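# Hang the long rail by its hooks on two posts

## Task

Mount the long rail on the two posts so that the hook at each of its ends sits fully down inside the post slot marked in red. When you finish, the rail's weight must rest on the posts, and only the posts and the robot may be in contact with it. The rail has to stay up without help: if a gripper is still steadying it, it must neither roll nor drop noticeably once the robot lets go. A placement that stays put only because the robot is holding it does not count.

## Robot and tools

Robot: two six-joint arms, left_arm and right_arm, each ending in a parallel two-finger gripper. Their root links sit at left_arm (+0.024, +0.233, 0) m with quat_wxyz (+0.995, 0, 0, -0.095) and right_arm (-0.046, -0.309, 0) m with quat_wxyz (+0.995, 0, 0, +0.102). Joint ranges in rad, base to hand: waist -2.618 to 3.054, shoulder 0.000 to 3.142, elbow 0.000 to 3.142, wrist pitch -1.571 to 1.571, wrist yaw -1.571 to 1.571, wrist roll -2.094 to 2.094. Elbows stop just before full extension.

Frames: all reported poses share one scene frame. Its origin lies on the tabletop midway between the arms, +z is up, +x points away from the robot over the table, and left_arm is on the +y side. The words left and right are arm names only, not image sides. Each gripper has its own axes: the fingers extend along its +z and separate along its y. end_effector_position is the spot between the finger pads, roughly 1 cm short of the fingertips. Printed hand positions can be slightly wrong, more so when an arm reaches far.

The 14-number row: every command that moves the arms uses a single list of 14 numbers, each in [-1, 1], covering both arms even when one stays still: dx, dy, dz, rx, ry, rz, opening for left_arm, then the same seven for right_arm. The first six of each arm are an offset, not a pose: they describe the gripper's target relative to its pose in the most recent result that reported it (before any such result in the scene, and for the second or later call in one reply, relative to where the hand is when the command begins), expressed in that gripper's own axes. Scale: 1.0 equals 0.6 m of translation or 180 degrees of rotation; rx, ry, rz form one rotation vector. Opening is absolute: +1 is fully open (0.094 m), -1 is closed.

execute_actions: argument actions is a list holding at most one item. An empty list just reports the state. An action item is {"rows": [[14 numbers], ...], "steps": n} with n from 1 to 15 control steps of 1/30 s each (15 if omitted); each row is used for one step and the final row repeats to fill the count. Every row is measured from the same reference pose, not from the row before it. A wait item is {"steps": n} with n up to 300, counted from the previous result, so your thinking time eats into it. Optional pictures (true/false) toggles camera images. A refused call moves nothing.

move: argument target is one 14-number row as above (offsets, same reference rule); speed is the top path speed in m/s, 0.002 to 0.5, default 0.25, with rotation capped at twice that in rad/s. Each gripper follows a straight line to its goal; both finish together, taking 0.5 to 10 s, and motion halts at 10 s even if short. Paths do not avoid obstacles or the other arm. The opening is sent at the start. Hands lag, wander and may overshoot the speed, especially near full reach. The result adds a move: line giving the ending (done, off_target, moving, held, fault) and any limits (paced means the sent pose was clipped; held means a safety check blocked steps, after which the arm may speed up sharply), plus each hand's distance from its goal.

wait: seconds, 0 to 10; nothing new is commanded. zoom_image: camera (cam_head_left, cam_head_right, cam_high, cam_low, cam_left_wrist, cam_right_wrist, all 504x504) and region [x0, y0, x1, y1] in pixels from the top-left, no larger than 504 by 504. read_manual: optional section, only "licences"; moves nothing. finished_scene: scene, the number of the current scene; it is final and reports whether the goal was met.

Control behaviour: each step, the commanded pose is limited to within 70 mm and 16 degrees of the measured pose, then damped inverse kinematics chases it, favouring position over orientation. After an action the arm continues only to its last clipped pose, so check the result and send the remainder. Arms tend to finish a centimetre or more low, and repeated zero offsets let them droop; to hold an arm still, send the correction back to its desired pose in the first call of a reply and zeros afterward, aiming higher if it still sags. Zero offsets are not a pause; they pull the hand back to the reference pose.

Result lines: the state line gives left_arm and right_arm position (m) and quat_wxyz. pose unreachable means the clearance check altered or stopped that arm's command; HELD flags steps where your row was partly or wholly withheld. grip_measured is the finger opening on the command scale; the last Joint positions value is the opening in metres. Readings can be off by about 1 mm per gripper. Hand target shows the pose the controller is currently driving toward. MOTOR HOT appears from 75 °C; at 90 °C that arm is stopped for 10 s; at 100 °C it goes limp and drops what it holds; these are FAULT lines.

Gripping: to hold something, command an opening below grip_measured, about 0.03 lower for a firm grasp, less for a gentle one. Pads push roughly 50 to 62 N, less on very thin parts, with a short spike on first contact.

Avoid: arm-on-arm contact or pressing, knocking anything off the table, dropping the rail, fast impacts and driving targets far past contact (both raise force). Occasional external tugs on held parts or pushes on loose ones can occur. Before finishing, open and withdraw the grippers and confirm both hooks stay seated in the red-marked slots.

Each tool is called as name(argument=value, ...) on one line, values as JSON.

## Session

execute_actions(actions=[])

Scene clock: 0.00 s of 5400.00 s.
left_arm: end_effector_position=(+0.1121, +0.6363, +0.3476) grip_measured=+1.000 end_effector_quat_wxyz=(-0.305, +0.807, -0.199, -0.465) | right_arm: end_effector_position=(+0.4396, -0.4036, +0.1763) grip_measured=+1.000 end_effector_quat_wxyz=(+0.672, +0.675, +0.195, +0.234)
Joint positions: left_arm=[ 1.142  1.825  2.012 -1.307 -1.133 -1.417  0.094] | right_arm=[-0.076  2.044  1.001  1.069  1.084  1.601  0.094]
Joint velocities: left_arm=[-0.002  0.002 -0.022 -0.007 -0.007  0.037  0.   ] | right_arm=[-0.002 -0.027 -0.007 -0.007 -0.051  0.022  0.   ]
Hand target (left_arm): +0.109, +0.634, +0.353; -0.305, +0.804, -0.197, -0.471
Hand target (right_arm): +0.440, -0.403, +0.185; +0.674, +0.673, +0.190, +0.239

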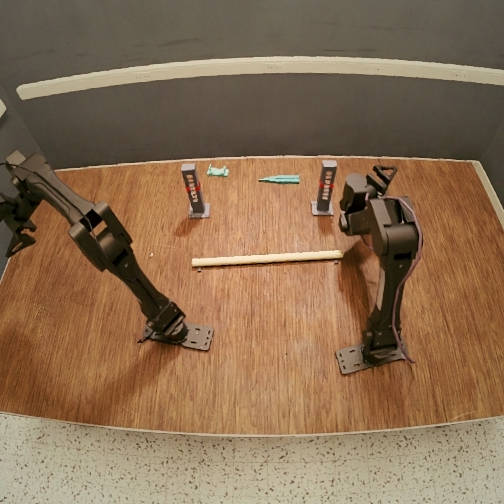

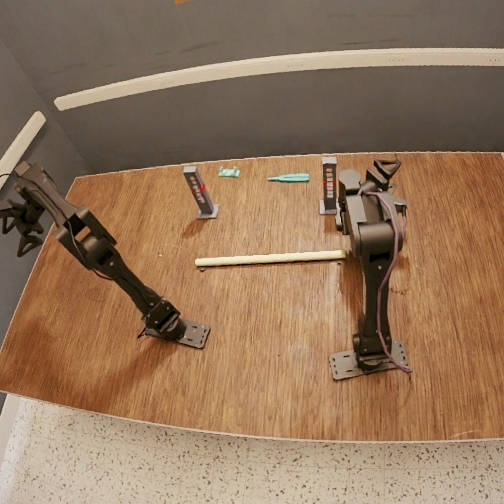

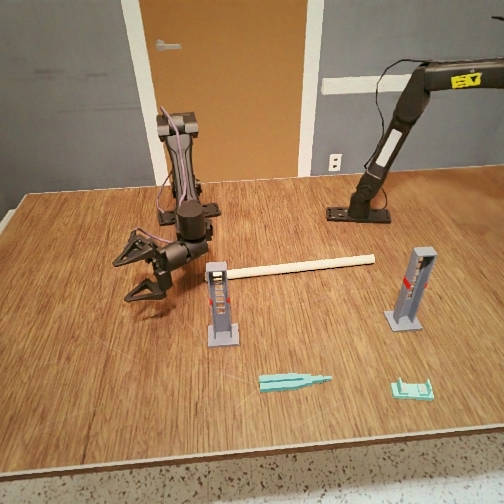

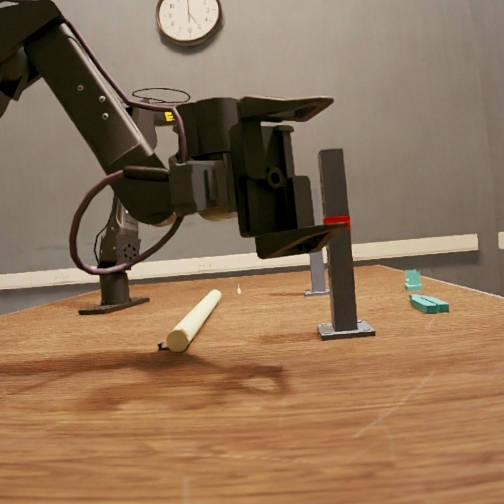

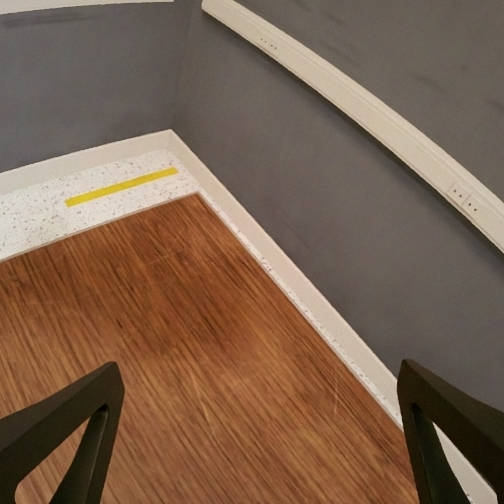

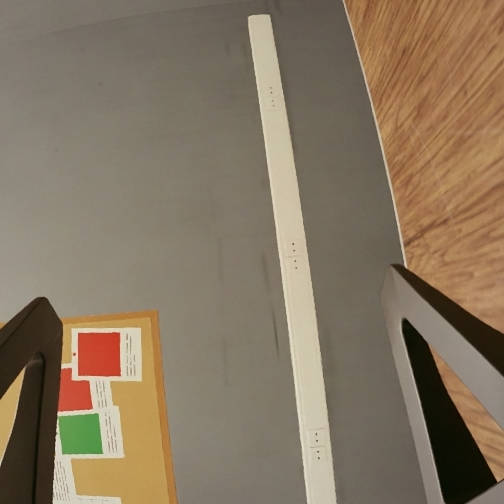

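zoom_image(camera="cam_low", region=[140, 280, 240, 365])

zoom_image(camera="cam_head_left", region=[175, 150, 355, 290])

zoom_image(camera="cam_low", region=[150, 320, 200, 360])

Region (140, 280, 240, 365) of cam_low's 504x504 image, scaled by 5.040, with more detail than that image has; it fills the top 428 rows of this view, and the rest is white.

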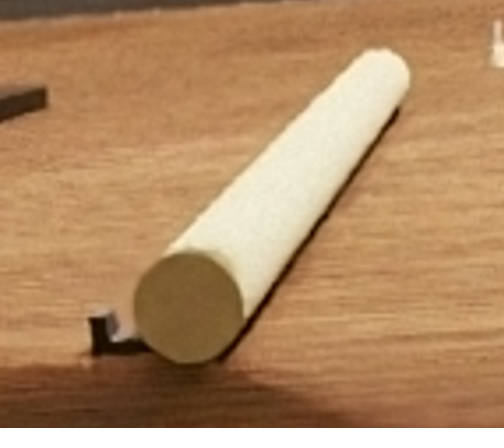

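Region (175, 150, 355, 290) of cam_head_left's 504x504 image, scaled by 2.800, with more detail than that image has.

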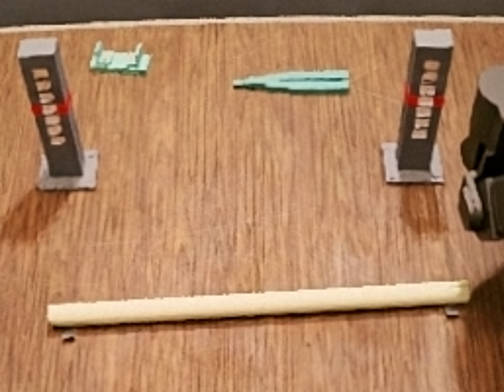

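Region (150, 320, 200, 360) of cam_low's 504x504 image, scaled by 10.080, with more detail than that image has; it fills the top 403 rows of this view, and the rest is white.

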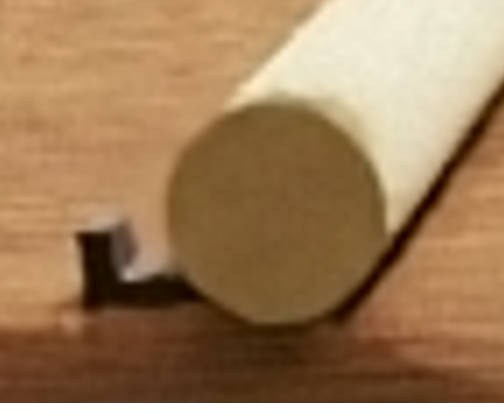

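zoom_image(camera="cam_head_left", region=[170, 155, 230, 225])

zoom_image(camera="cam_head_left", region=[295, 155, 355, 225])

zoom_image(camera="cam_high", region=[190, 240, 450, 360])

zoom_image(camera="cam_low", region=[280, 140, 400, 350])

Region (170, 155, 230, 225) of cam_head_left's 504x504 image, scaled by 7.200, with more detail than that image has; it fills the left 432 columns of this view, and the rest is white.

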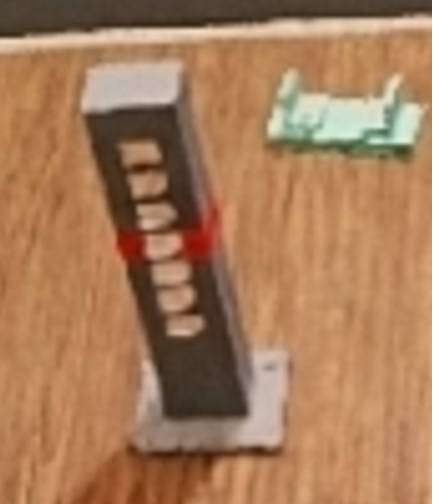

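Region (295, 155, 355, 225) of cam_head_left's 504x504 image, scaled by 7.200, with more detail than that image has; it fills the left 432 columns of this view, and the rest is white.

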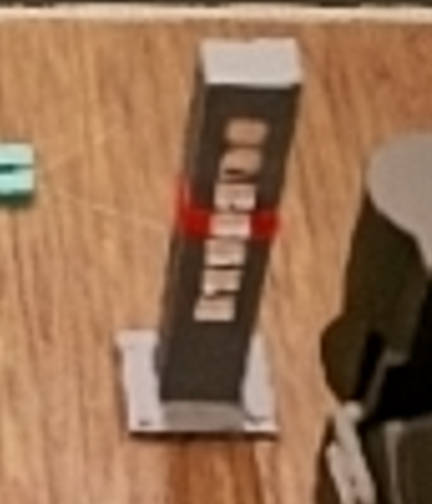

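Region (190, 240, 450, 360) of cam_high's 504x504 image, scaled by 1.938, with more detail than that image has; it fills the top 233 rows of this view, and the rest is white.

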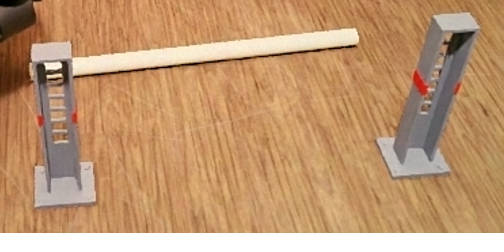

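Region (280, 140, 400, 350) of cam_low's 504x504 image, scaled by 2.400, with more detail than that image has; it fills the left 288 columns of this view, and the rest is white.

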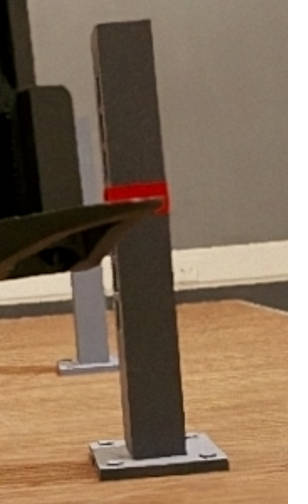

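move(target=[0.4655,0.7811,-0.7417,0.4003,0.2803,0.7035,0.3,0.0345,0.3598,-0.3905,-0.0945,0.3803,-0.5427,1], speed=0.35)

Scene clock: 124.60 s of 5400.00 s.
left_arm: end_effector_position=(+0.2464, -0.0071, +0.1233) grip_measured=+0.303 end_effector_quat_wxyz=(+0.005, -0.031, +0.999, +0.024) | right_arm: end_effector_position=(+0.3168, -0.2090, +0.3808) grip_measured=+1.000 end_effector_quat_wxyz=(+0.474, +0.008, +0.881, -0.009)
Joint positions: left_arm=[-0.656  1.811  1.557 -1.346 -0.038 -0.91   0.061] | right_arm=[ 0.242  1.392  1.753 -0.999  0.391  0.266  0.094]
Joint velocities: left_arm=[ 0.017  0.007 -0.002 -0.007  0.007 -0.007  0.   ] | right_arm=[-0.002  0.007  0.022 -0.007 -0.037 -0.022  0.   ]
Hand target (left_arm): +0.250, -0.015, +0.128; +0.014, -0.025, +1.000, +0.011
Hand target (right_arm): +0.316, -0.205, +0.392; +0.482, +0.001, +0.876, -0.002
Off the commanded pose (left_arm): 0.015 m, 3 deg.
Off the commanded pose (right_arm): 0.012 m, 2 deg.
After step 90, 117.00 s passed at rest.
move: off_target (left_arm, right_arm); limits=paced

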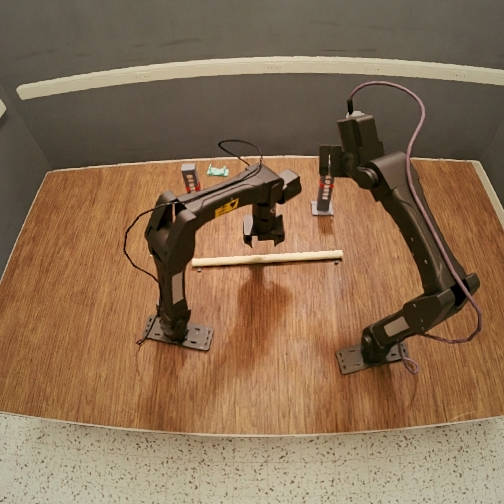

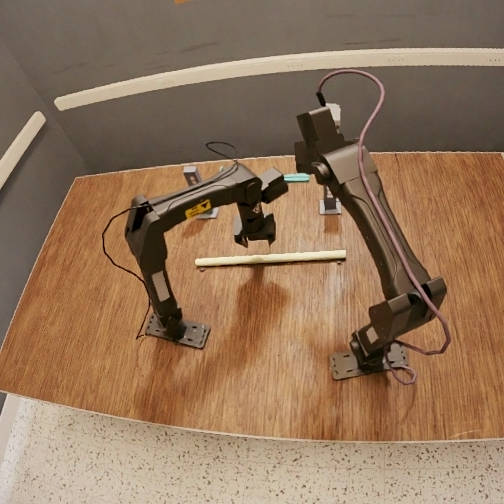

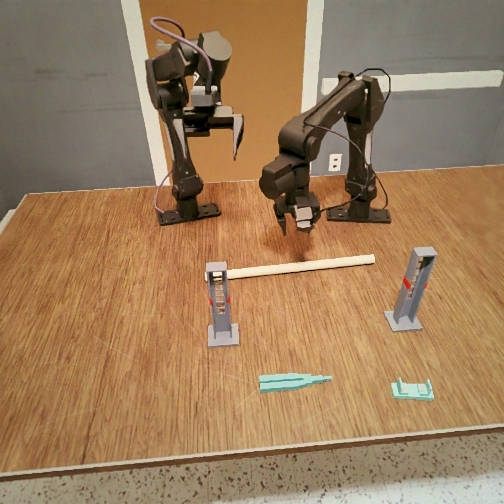

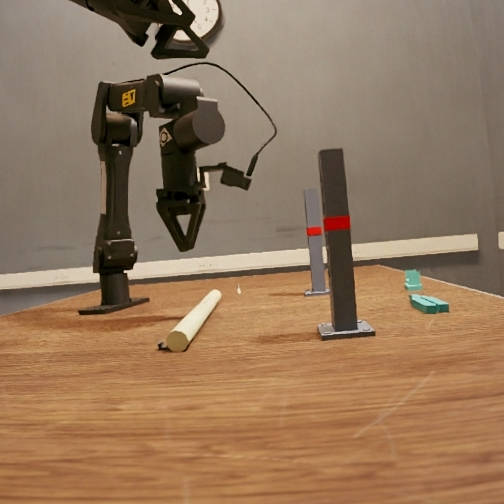

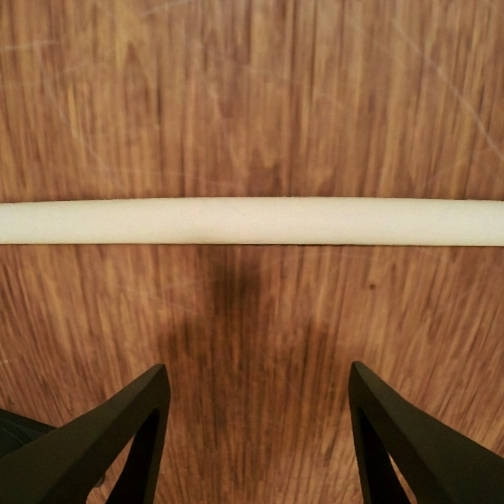

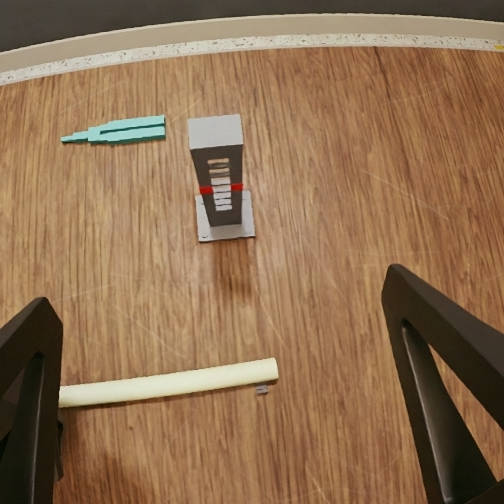

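move(target=[-0.0033,-0.0278,0.1205,0.02,0,0,0.3,-0.0145,0.0067,-0.0115,0,-0.006,0,1], speed=0.15)

zoom_image(camera="cam_low", region=[150, 250, 250, 360])

Scene clock: 183.60 s of 5400.00 s.
left_arm: end_effector_position=(+0.2499, -0.0203, +0.0521) grip_measured=+0.303 end_effector_quat_wxyz=(+0.006, -0.031, +0.999, -0.005) | right_arm: end_effector_position=(+0.3147, -0.2057, +0.3796) grip_measured=+1.000 end_effector_quat_wxyz=(+0.471, +0.002, +0.882, -0.009)
Joint positions: left_arm=[-0.656  1.855  1.328 -1.028 -0.003 -0.909  0.061] | right_arm=[ 0.254  1.392  1.753 -1.007  0.395  0.266  0.094]
Joint velocities: left_arm=[-0.012 -0.002 -0.007 -0.037 -0.022  0.022  0.   ] | right_arm=[ 0.002  0.002  0.002 -0.037 -0.037 -0.007  0.   ]
Hand target (left_arm): +0.250, -0.021, +0.050; +0.006, -0.031, +0.999, -0.008
Hand target (right_arm): +0.316, -0.205, +0.392; +0.483, +0.008, +0.876, -0.008
Off the commanded pose (left_arm): 0.002 m, 0 deg.
Off the commanded pose (right_arm): 0.012 m, 2 deg.
After step 90, 54.87 s passed at rest.
move: off_target (right_arm)

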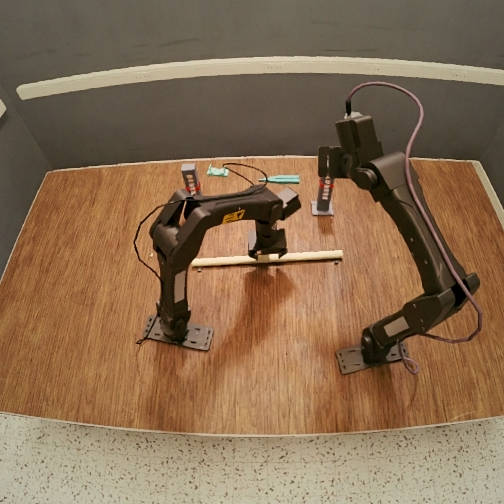

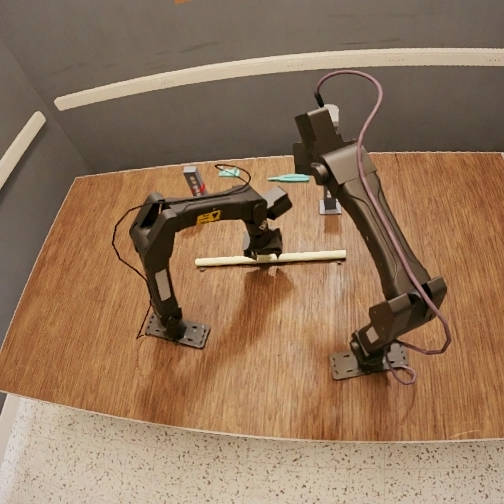

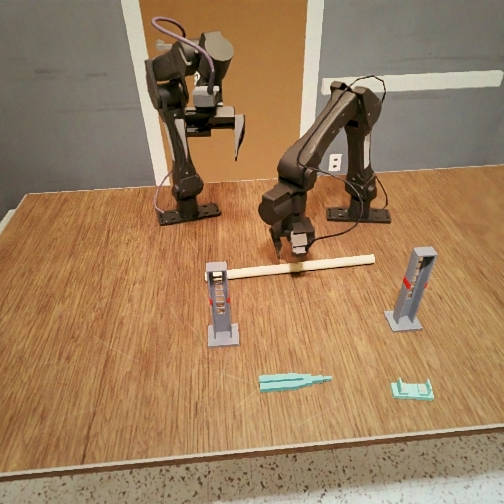

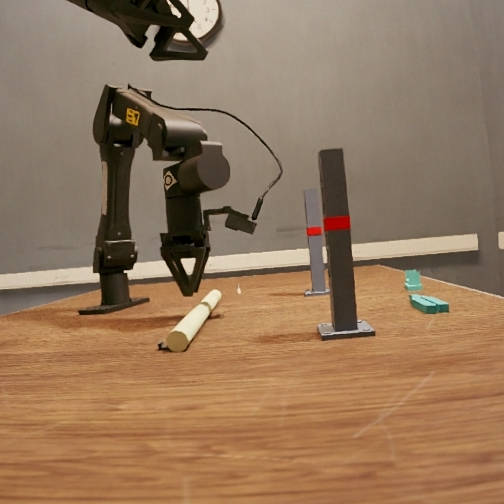

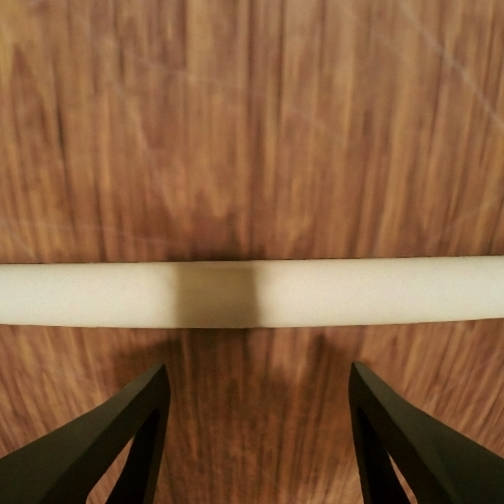

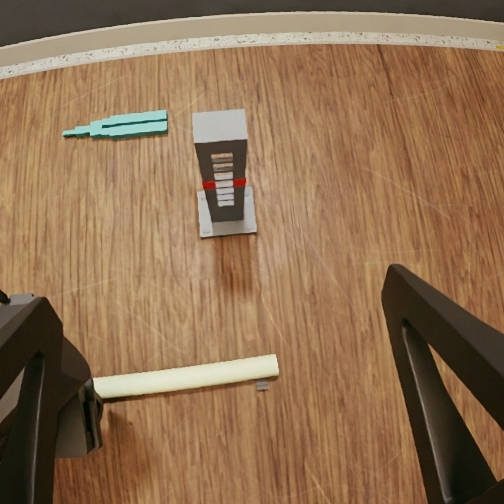

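Region (150, 250, 250, 360) of cam_low's 504x504 image, scaled by 4.582, with more detail than that image has; it fills the left 458 columns of this view, and the rest is white.

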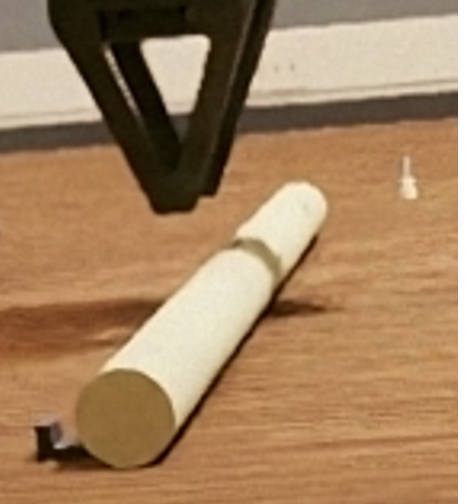

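move(target=[-0.002,0,0.038,-0.002,0,0,0.3,-0.019,0.001,-0.0095,0,-0.008,0,1], speed=0.03)

zoom_image(camera="cam_low", region=[150, 270, 240, 360])

Scene clock: 235.17 s of 5400.00 s.
left_arm: end_effector_position=(+0.2515, -0.0223, +0.0346) grip_measured=+0.303 end_effector_quat_wxyz=(+0.006, -0.031, +0.999, -0.006) | right_arm: end_effector_position=(+0.3146, -0.2057, +0.3795) grip_measured=+1.000 end_effector_quat_wxyz=(+0.471, +0.002, +0.882, -0.009)
Joint positions: left_arm=[-0.656  1.884  1.293 -0.963 -0.003 -0.909  0.061] | right_arm=[ 0.254  1.392  1.753 -1.007  0.395  0.266  0.094]
Joint velocities: left_arm=[-0.007  0.002  0.007 -0.007  0.022  0.037 -0.   ] | right_arm=[-0.007 -0.022 -0.002  0.051  0.037  0.007  0.   ]
Hand target (left_arm): +0.251, -0.021, +0.029; +0.006, -0.031, +1.000, -0.002
Hand target (right_arm): +0.316, -0.205, +0.392; +0.482, +0.002, +0.876, -0.009
Off the commanded pose (left_arm): 0.006 m, 0 deg.
Off the commanded pose (right_arm): 0.013 m, 1 deg.
After step 90, 47.50 s passed at rest.
move: off_target (right_arm)

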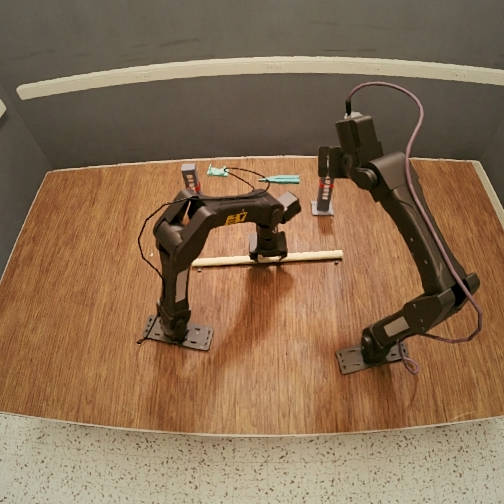

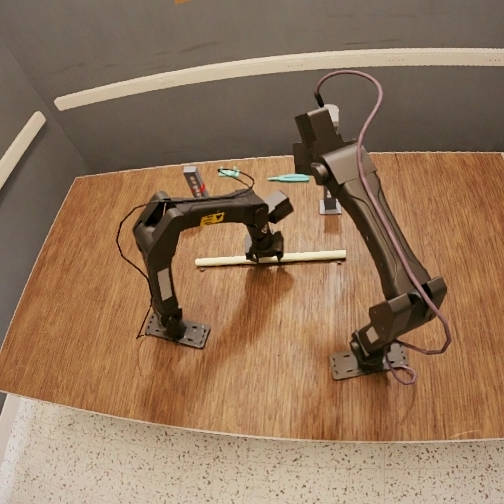

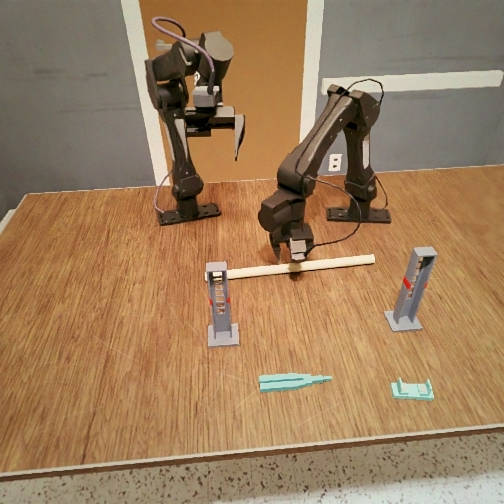

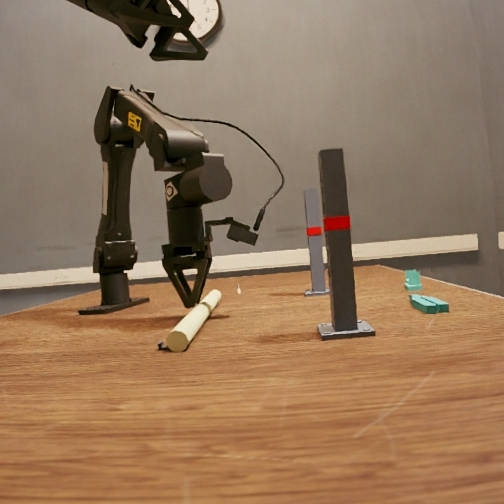

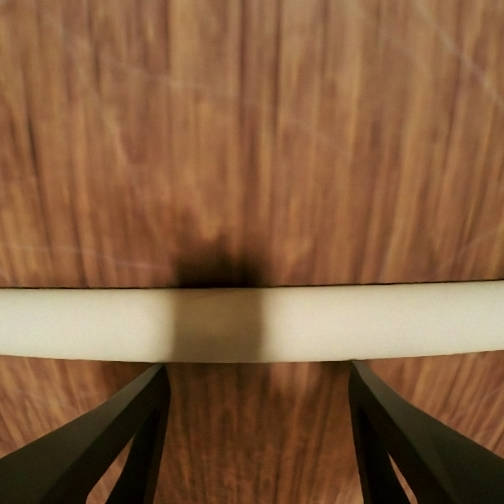

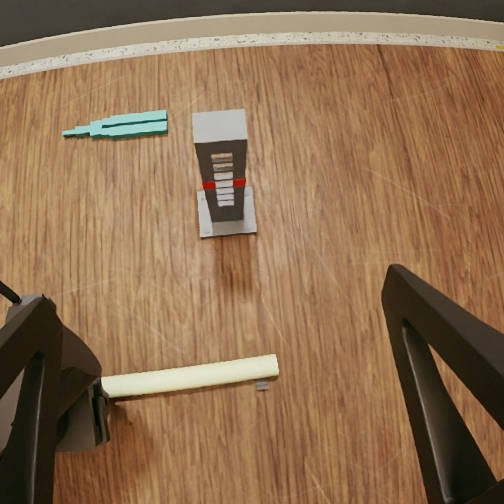

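Region (150, 270, 240, 360) of cam_low's 504x504 image, scaled by 5.600, with more detail than that image has.

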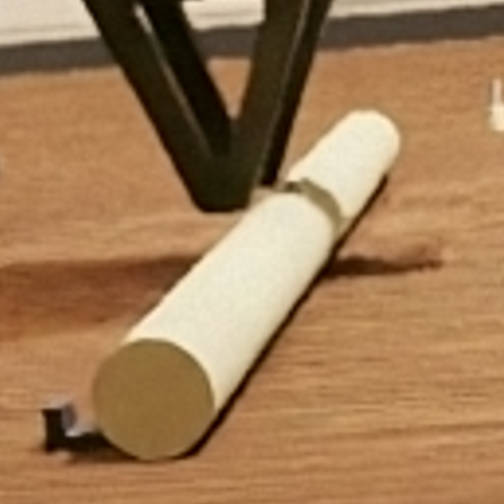

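move(target=[-0.113,0.002,0.015,-0.002,0,0,0.3,-0.019,0.001,-0.0095,0,-0.008,0,1], speed=0.04)

zoom_image(camera="cam_low", region=[150, 260, 280, 365])

Scene clock: 249.47 s of 5400.00 s.
left_arm: end_effector_position=(+0.3210, -0.0178, +0.0307) grip_measured=+0.303 end_effector_quat_wxyz=(+0.018, -0.032, +0.999, -0.009) | right_arm: end_effector_position=(+0.3146, -0.2057, +0.3795) grip_measured=+1.000 end_effector_quat_wxyz=(+0.471, +0.002, +0.882, -0.009)
Joint positions: left_arm=[-0.518  2.038  1.494 -0.989 -0.012 -0.774  0.061] | right_arm=[ 0.254  1.392  1.753 -1.007  0.395  0.266  0.094]
Joint velocities: left_arm=[-0.007  0.012  0.002  0.022 -0.066 -0.007  0.001] | right_arm=[ 0.007 -0.002 -0.012  0.022  0.007 -0.022  0.   ]
Hand target (left_arm): +0.319, -0.017, +0.026; +0.005, -0.031, +1.000, -0.002
Hand target (right_arm): +0.316, -0.205, +0.392; +0.482, +0.002, +0.876, -0.009
Off the commanded pose (left_arm): 0.005 m, 2 deg.
Off the commanded pose (right_arm): 0.013 m, 1 deg.
After step 90, 9.27 s passed at rest.
move: off_target (right_arm)

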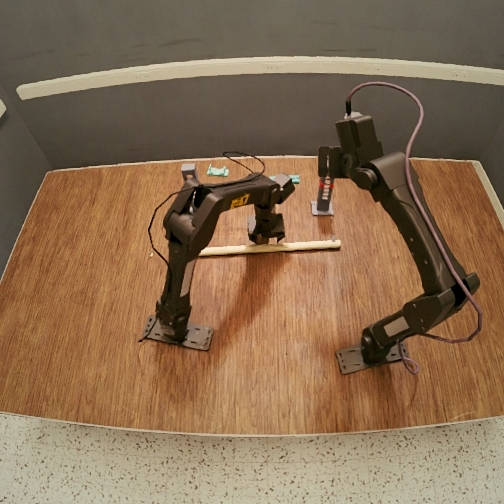

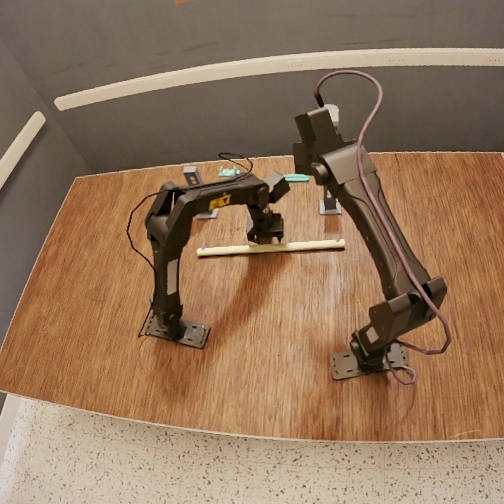

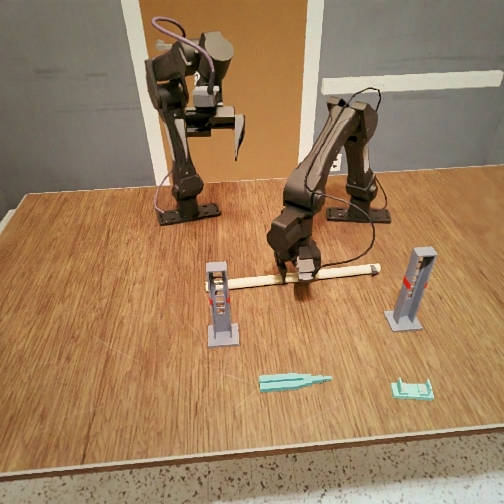

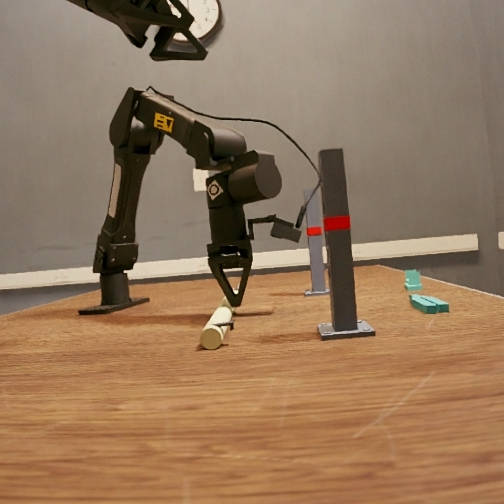

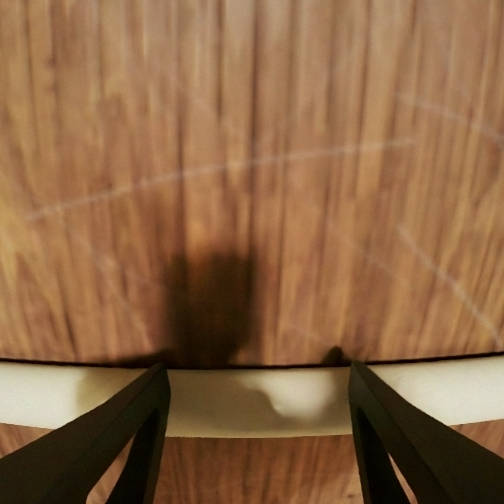

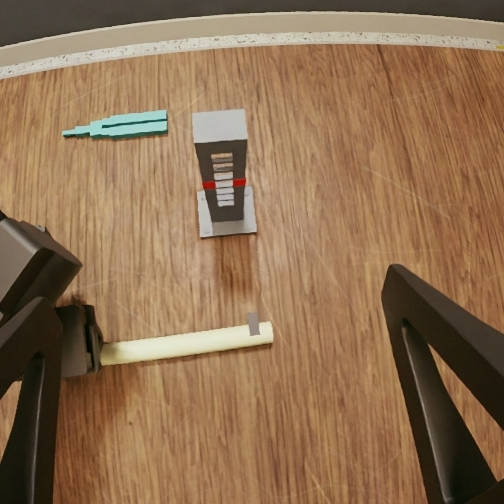

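Region (150, 260, 280, 365) of cam_low's 504x504 image, scaled by 3.877, with more detail than that image has; it fills the top 407 rows of this view, and the rest is white.

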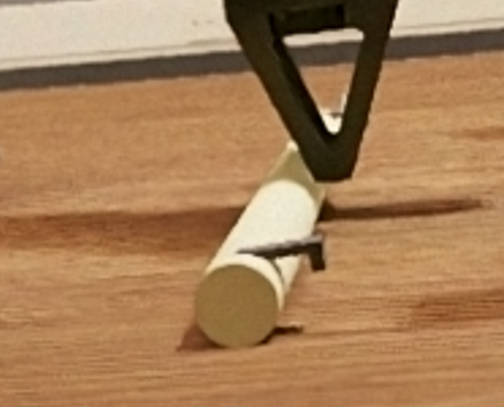

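move(target=[-0.015,0,-0.035,0,0,0,0.3,-0.019,0.001,-0.0095,0,-0.008,0,1], speed=0.03)

move(target=[0.03,0,-0.03,0,0,0.5,0.0,0,0,0,0,0,0,1], speed=0.4)

zoom_image(camera="cam_low", region=[170, 260, 290, 365])

Scene clock: 264.57 s of 5400.00 s.
left_arm: end_effector_position=(+0.3249, -0.0163, +0.0456) grip_measured=+0.303 end_effector_quat_wxyz=(+0.015, -0.033, +0.999, -0.005) | right_arm: end_effector_position=(+0.3146, -0.2057, +0.3795) grip_measured=+1.000 end_effector_quat_wxyz=(+0.471, +0.002, +0.882, -0.009)
Joint positions: left_arm=[-0.509  2.038  1.556 -1.059 -0.012 -0.766  0.061] | right_arm=[ 0.254  1.392  1.753 -1.007  0.395  0.266  0.094]
Joint velocities: left_arm=[-0.007  0.012 -0.007 -0.051 -0.051 -0.066 -0.   ] | right_arm=[ 0.002 -0.022 -0.012 -0.022 -0.022  0.037  0.   ]
Hand target (left_arm): +0.329, -0.016, +0.052; +0.018, -0.032, +0.999, -0.009
Hand target (right_arm): +0.316, -0.205, +0.392; +0.482, +0.002, +0.876, -0.009
Off the commanded pose (left_arm): 0.008 m, 1 deg.
Off the commanded pose (right_arm): 0.013 m, 1 deg.
After step 90, 11.07 s passed at rest.
move: off_target (right_arm)

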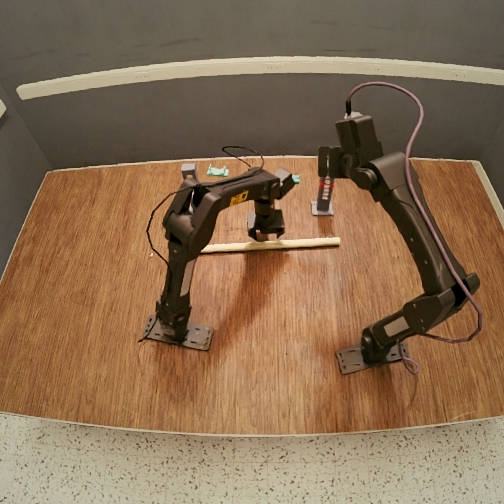

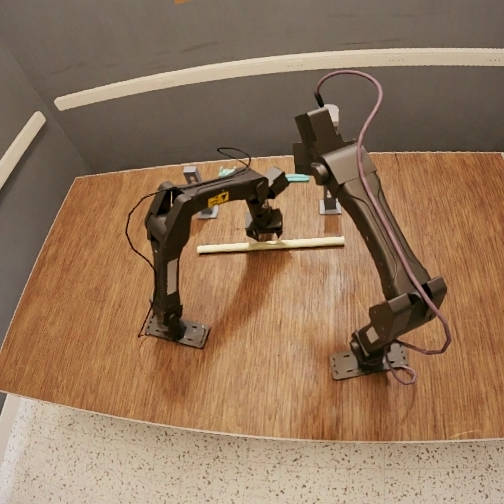

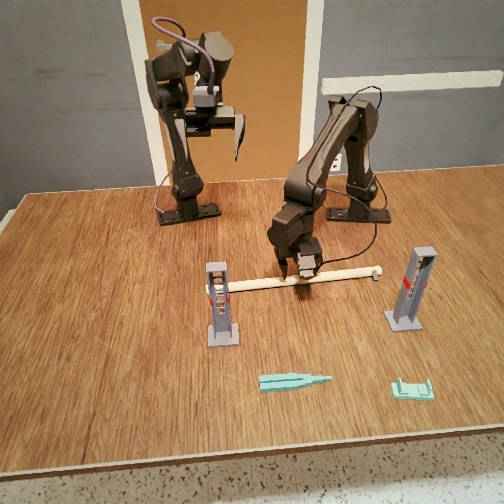

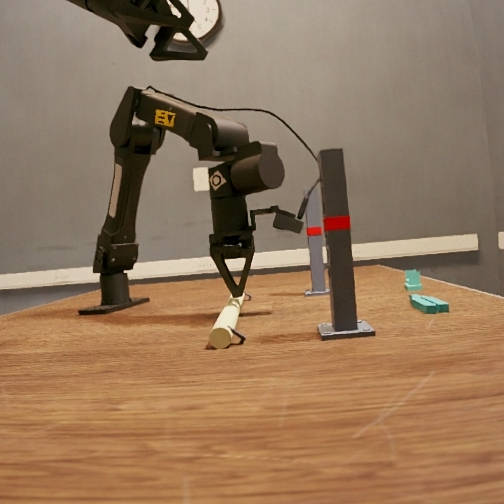

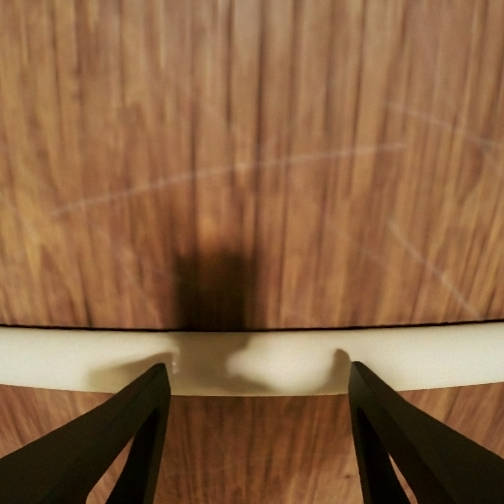

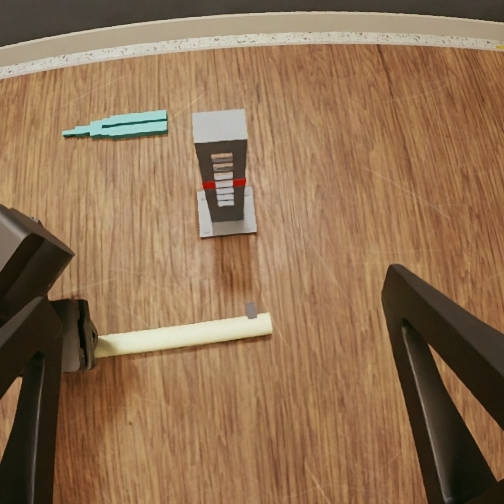

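Scene clock: 267.20 s of 5400.00 s.
left_arm: end_effector_position=(+0.3119, -0.0185, +0.0581) grip_measured=+0.003 end_effector_quat_wxyz=(+0.014, +0.677, +0.736, +0.006) | right_arm: end_effector_position=(+0.3146, -0.2057, +0.3795) grip_measured=+1.000 end_effector_quat_wxyz=(+0.471, +0.002, +0.882, -0.009)
Joint positions: left_arm=[-0.535  1.995  1.544 -1.091 -0.012  0.761  0.047] | right_arm=[ 0.254  1.392  1.753 -1.007  0.395  0.266  0.094]
Joint velocities: left_arm=[-0.002 -0.002 -0.002 -0.007 -0.051  0.022  0.   ] | right_arm=[-0.007  0.012 -0.002  0.037 -0.007 -0.007  0.   ]
Hand target (left_arm): +0.307, -0.017, +0.063; +0.015, +0.683, +0.730, +0.007
Hand target (right_arm): +0.315, -0.206, +0.380; +0.471, +0.002, +0.882, -0.009
Off the commanded pose (left_arm): 0.007 m, 1 deg.
Off the commanded pose (right_arm): 0.000 m, 0 deg.
move: done

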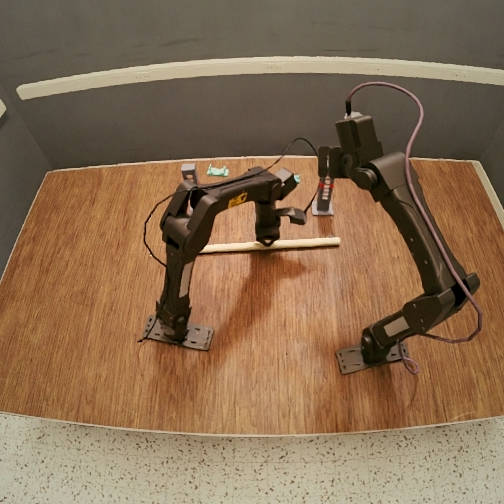

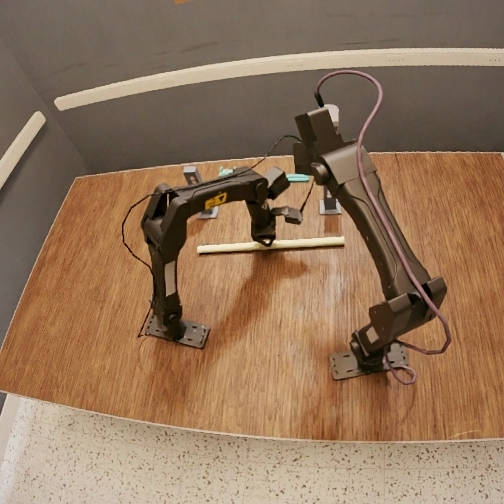

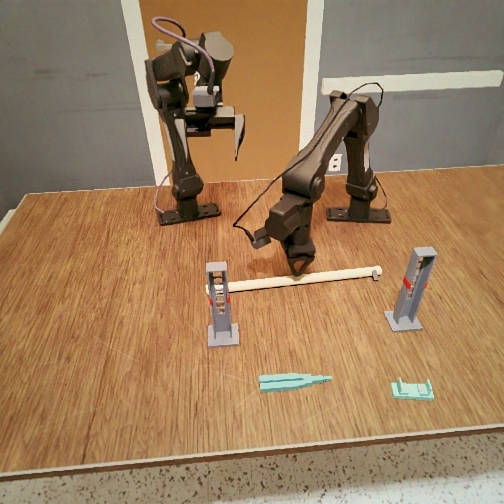

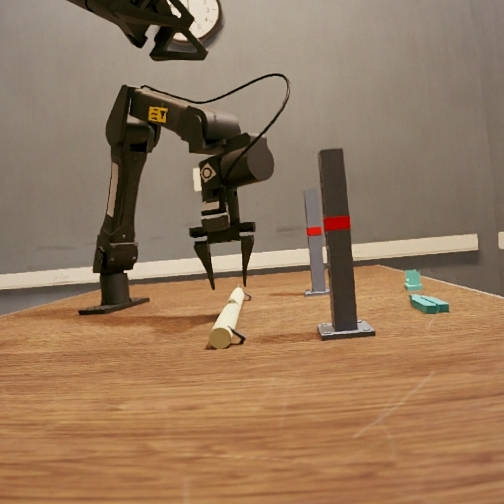

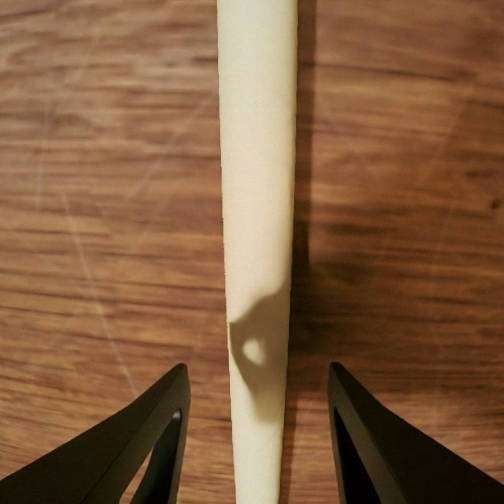

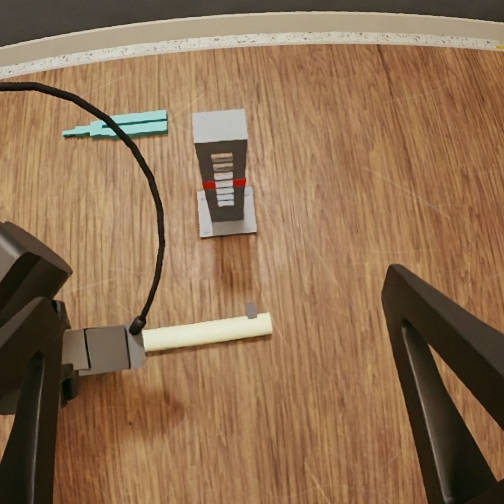

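Region (170, 260, 290, 365) of cam_low's 504x504 image, scaled by 4.200, with more detail than that image has; it fills the top 441 rows of this view, and the rest is white.

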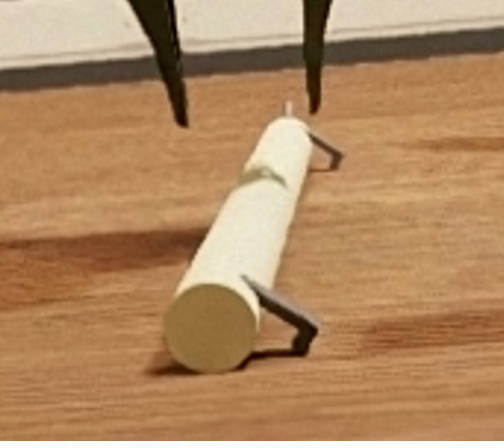

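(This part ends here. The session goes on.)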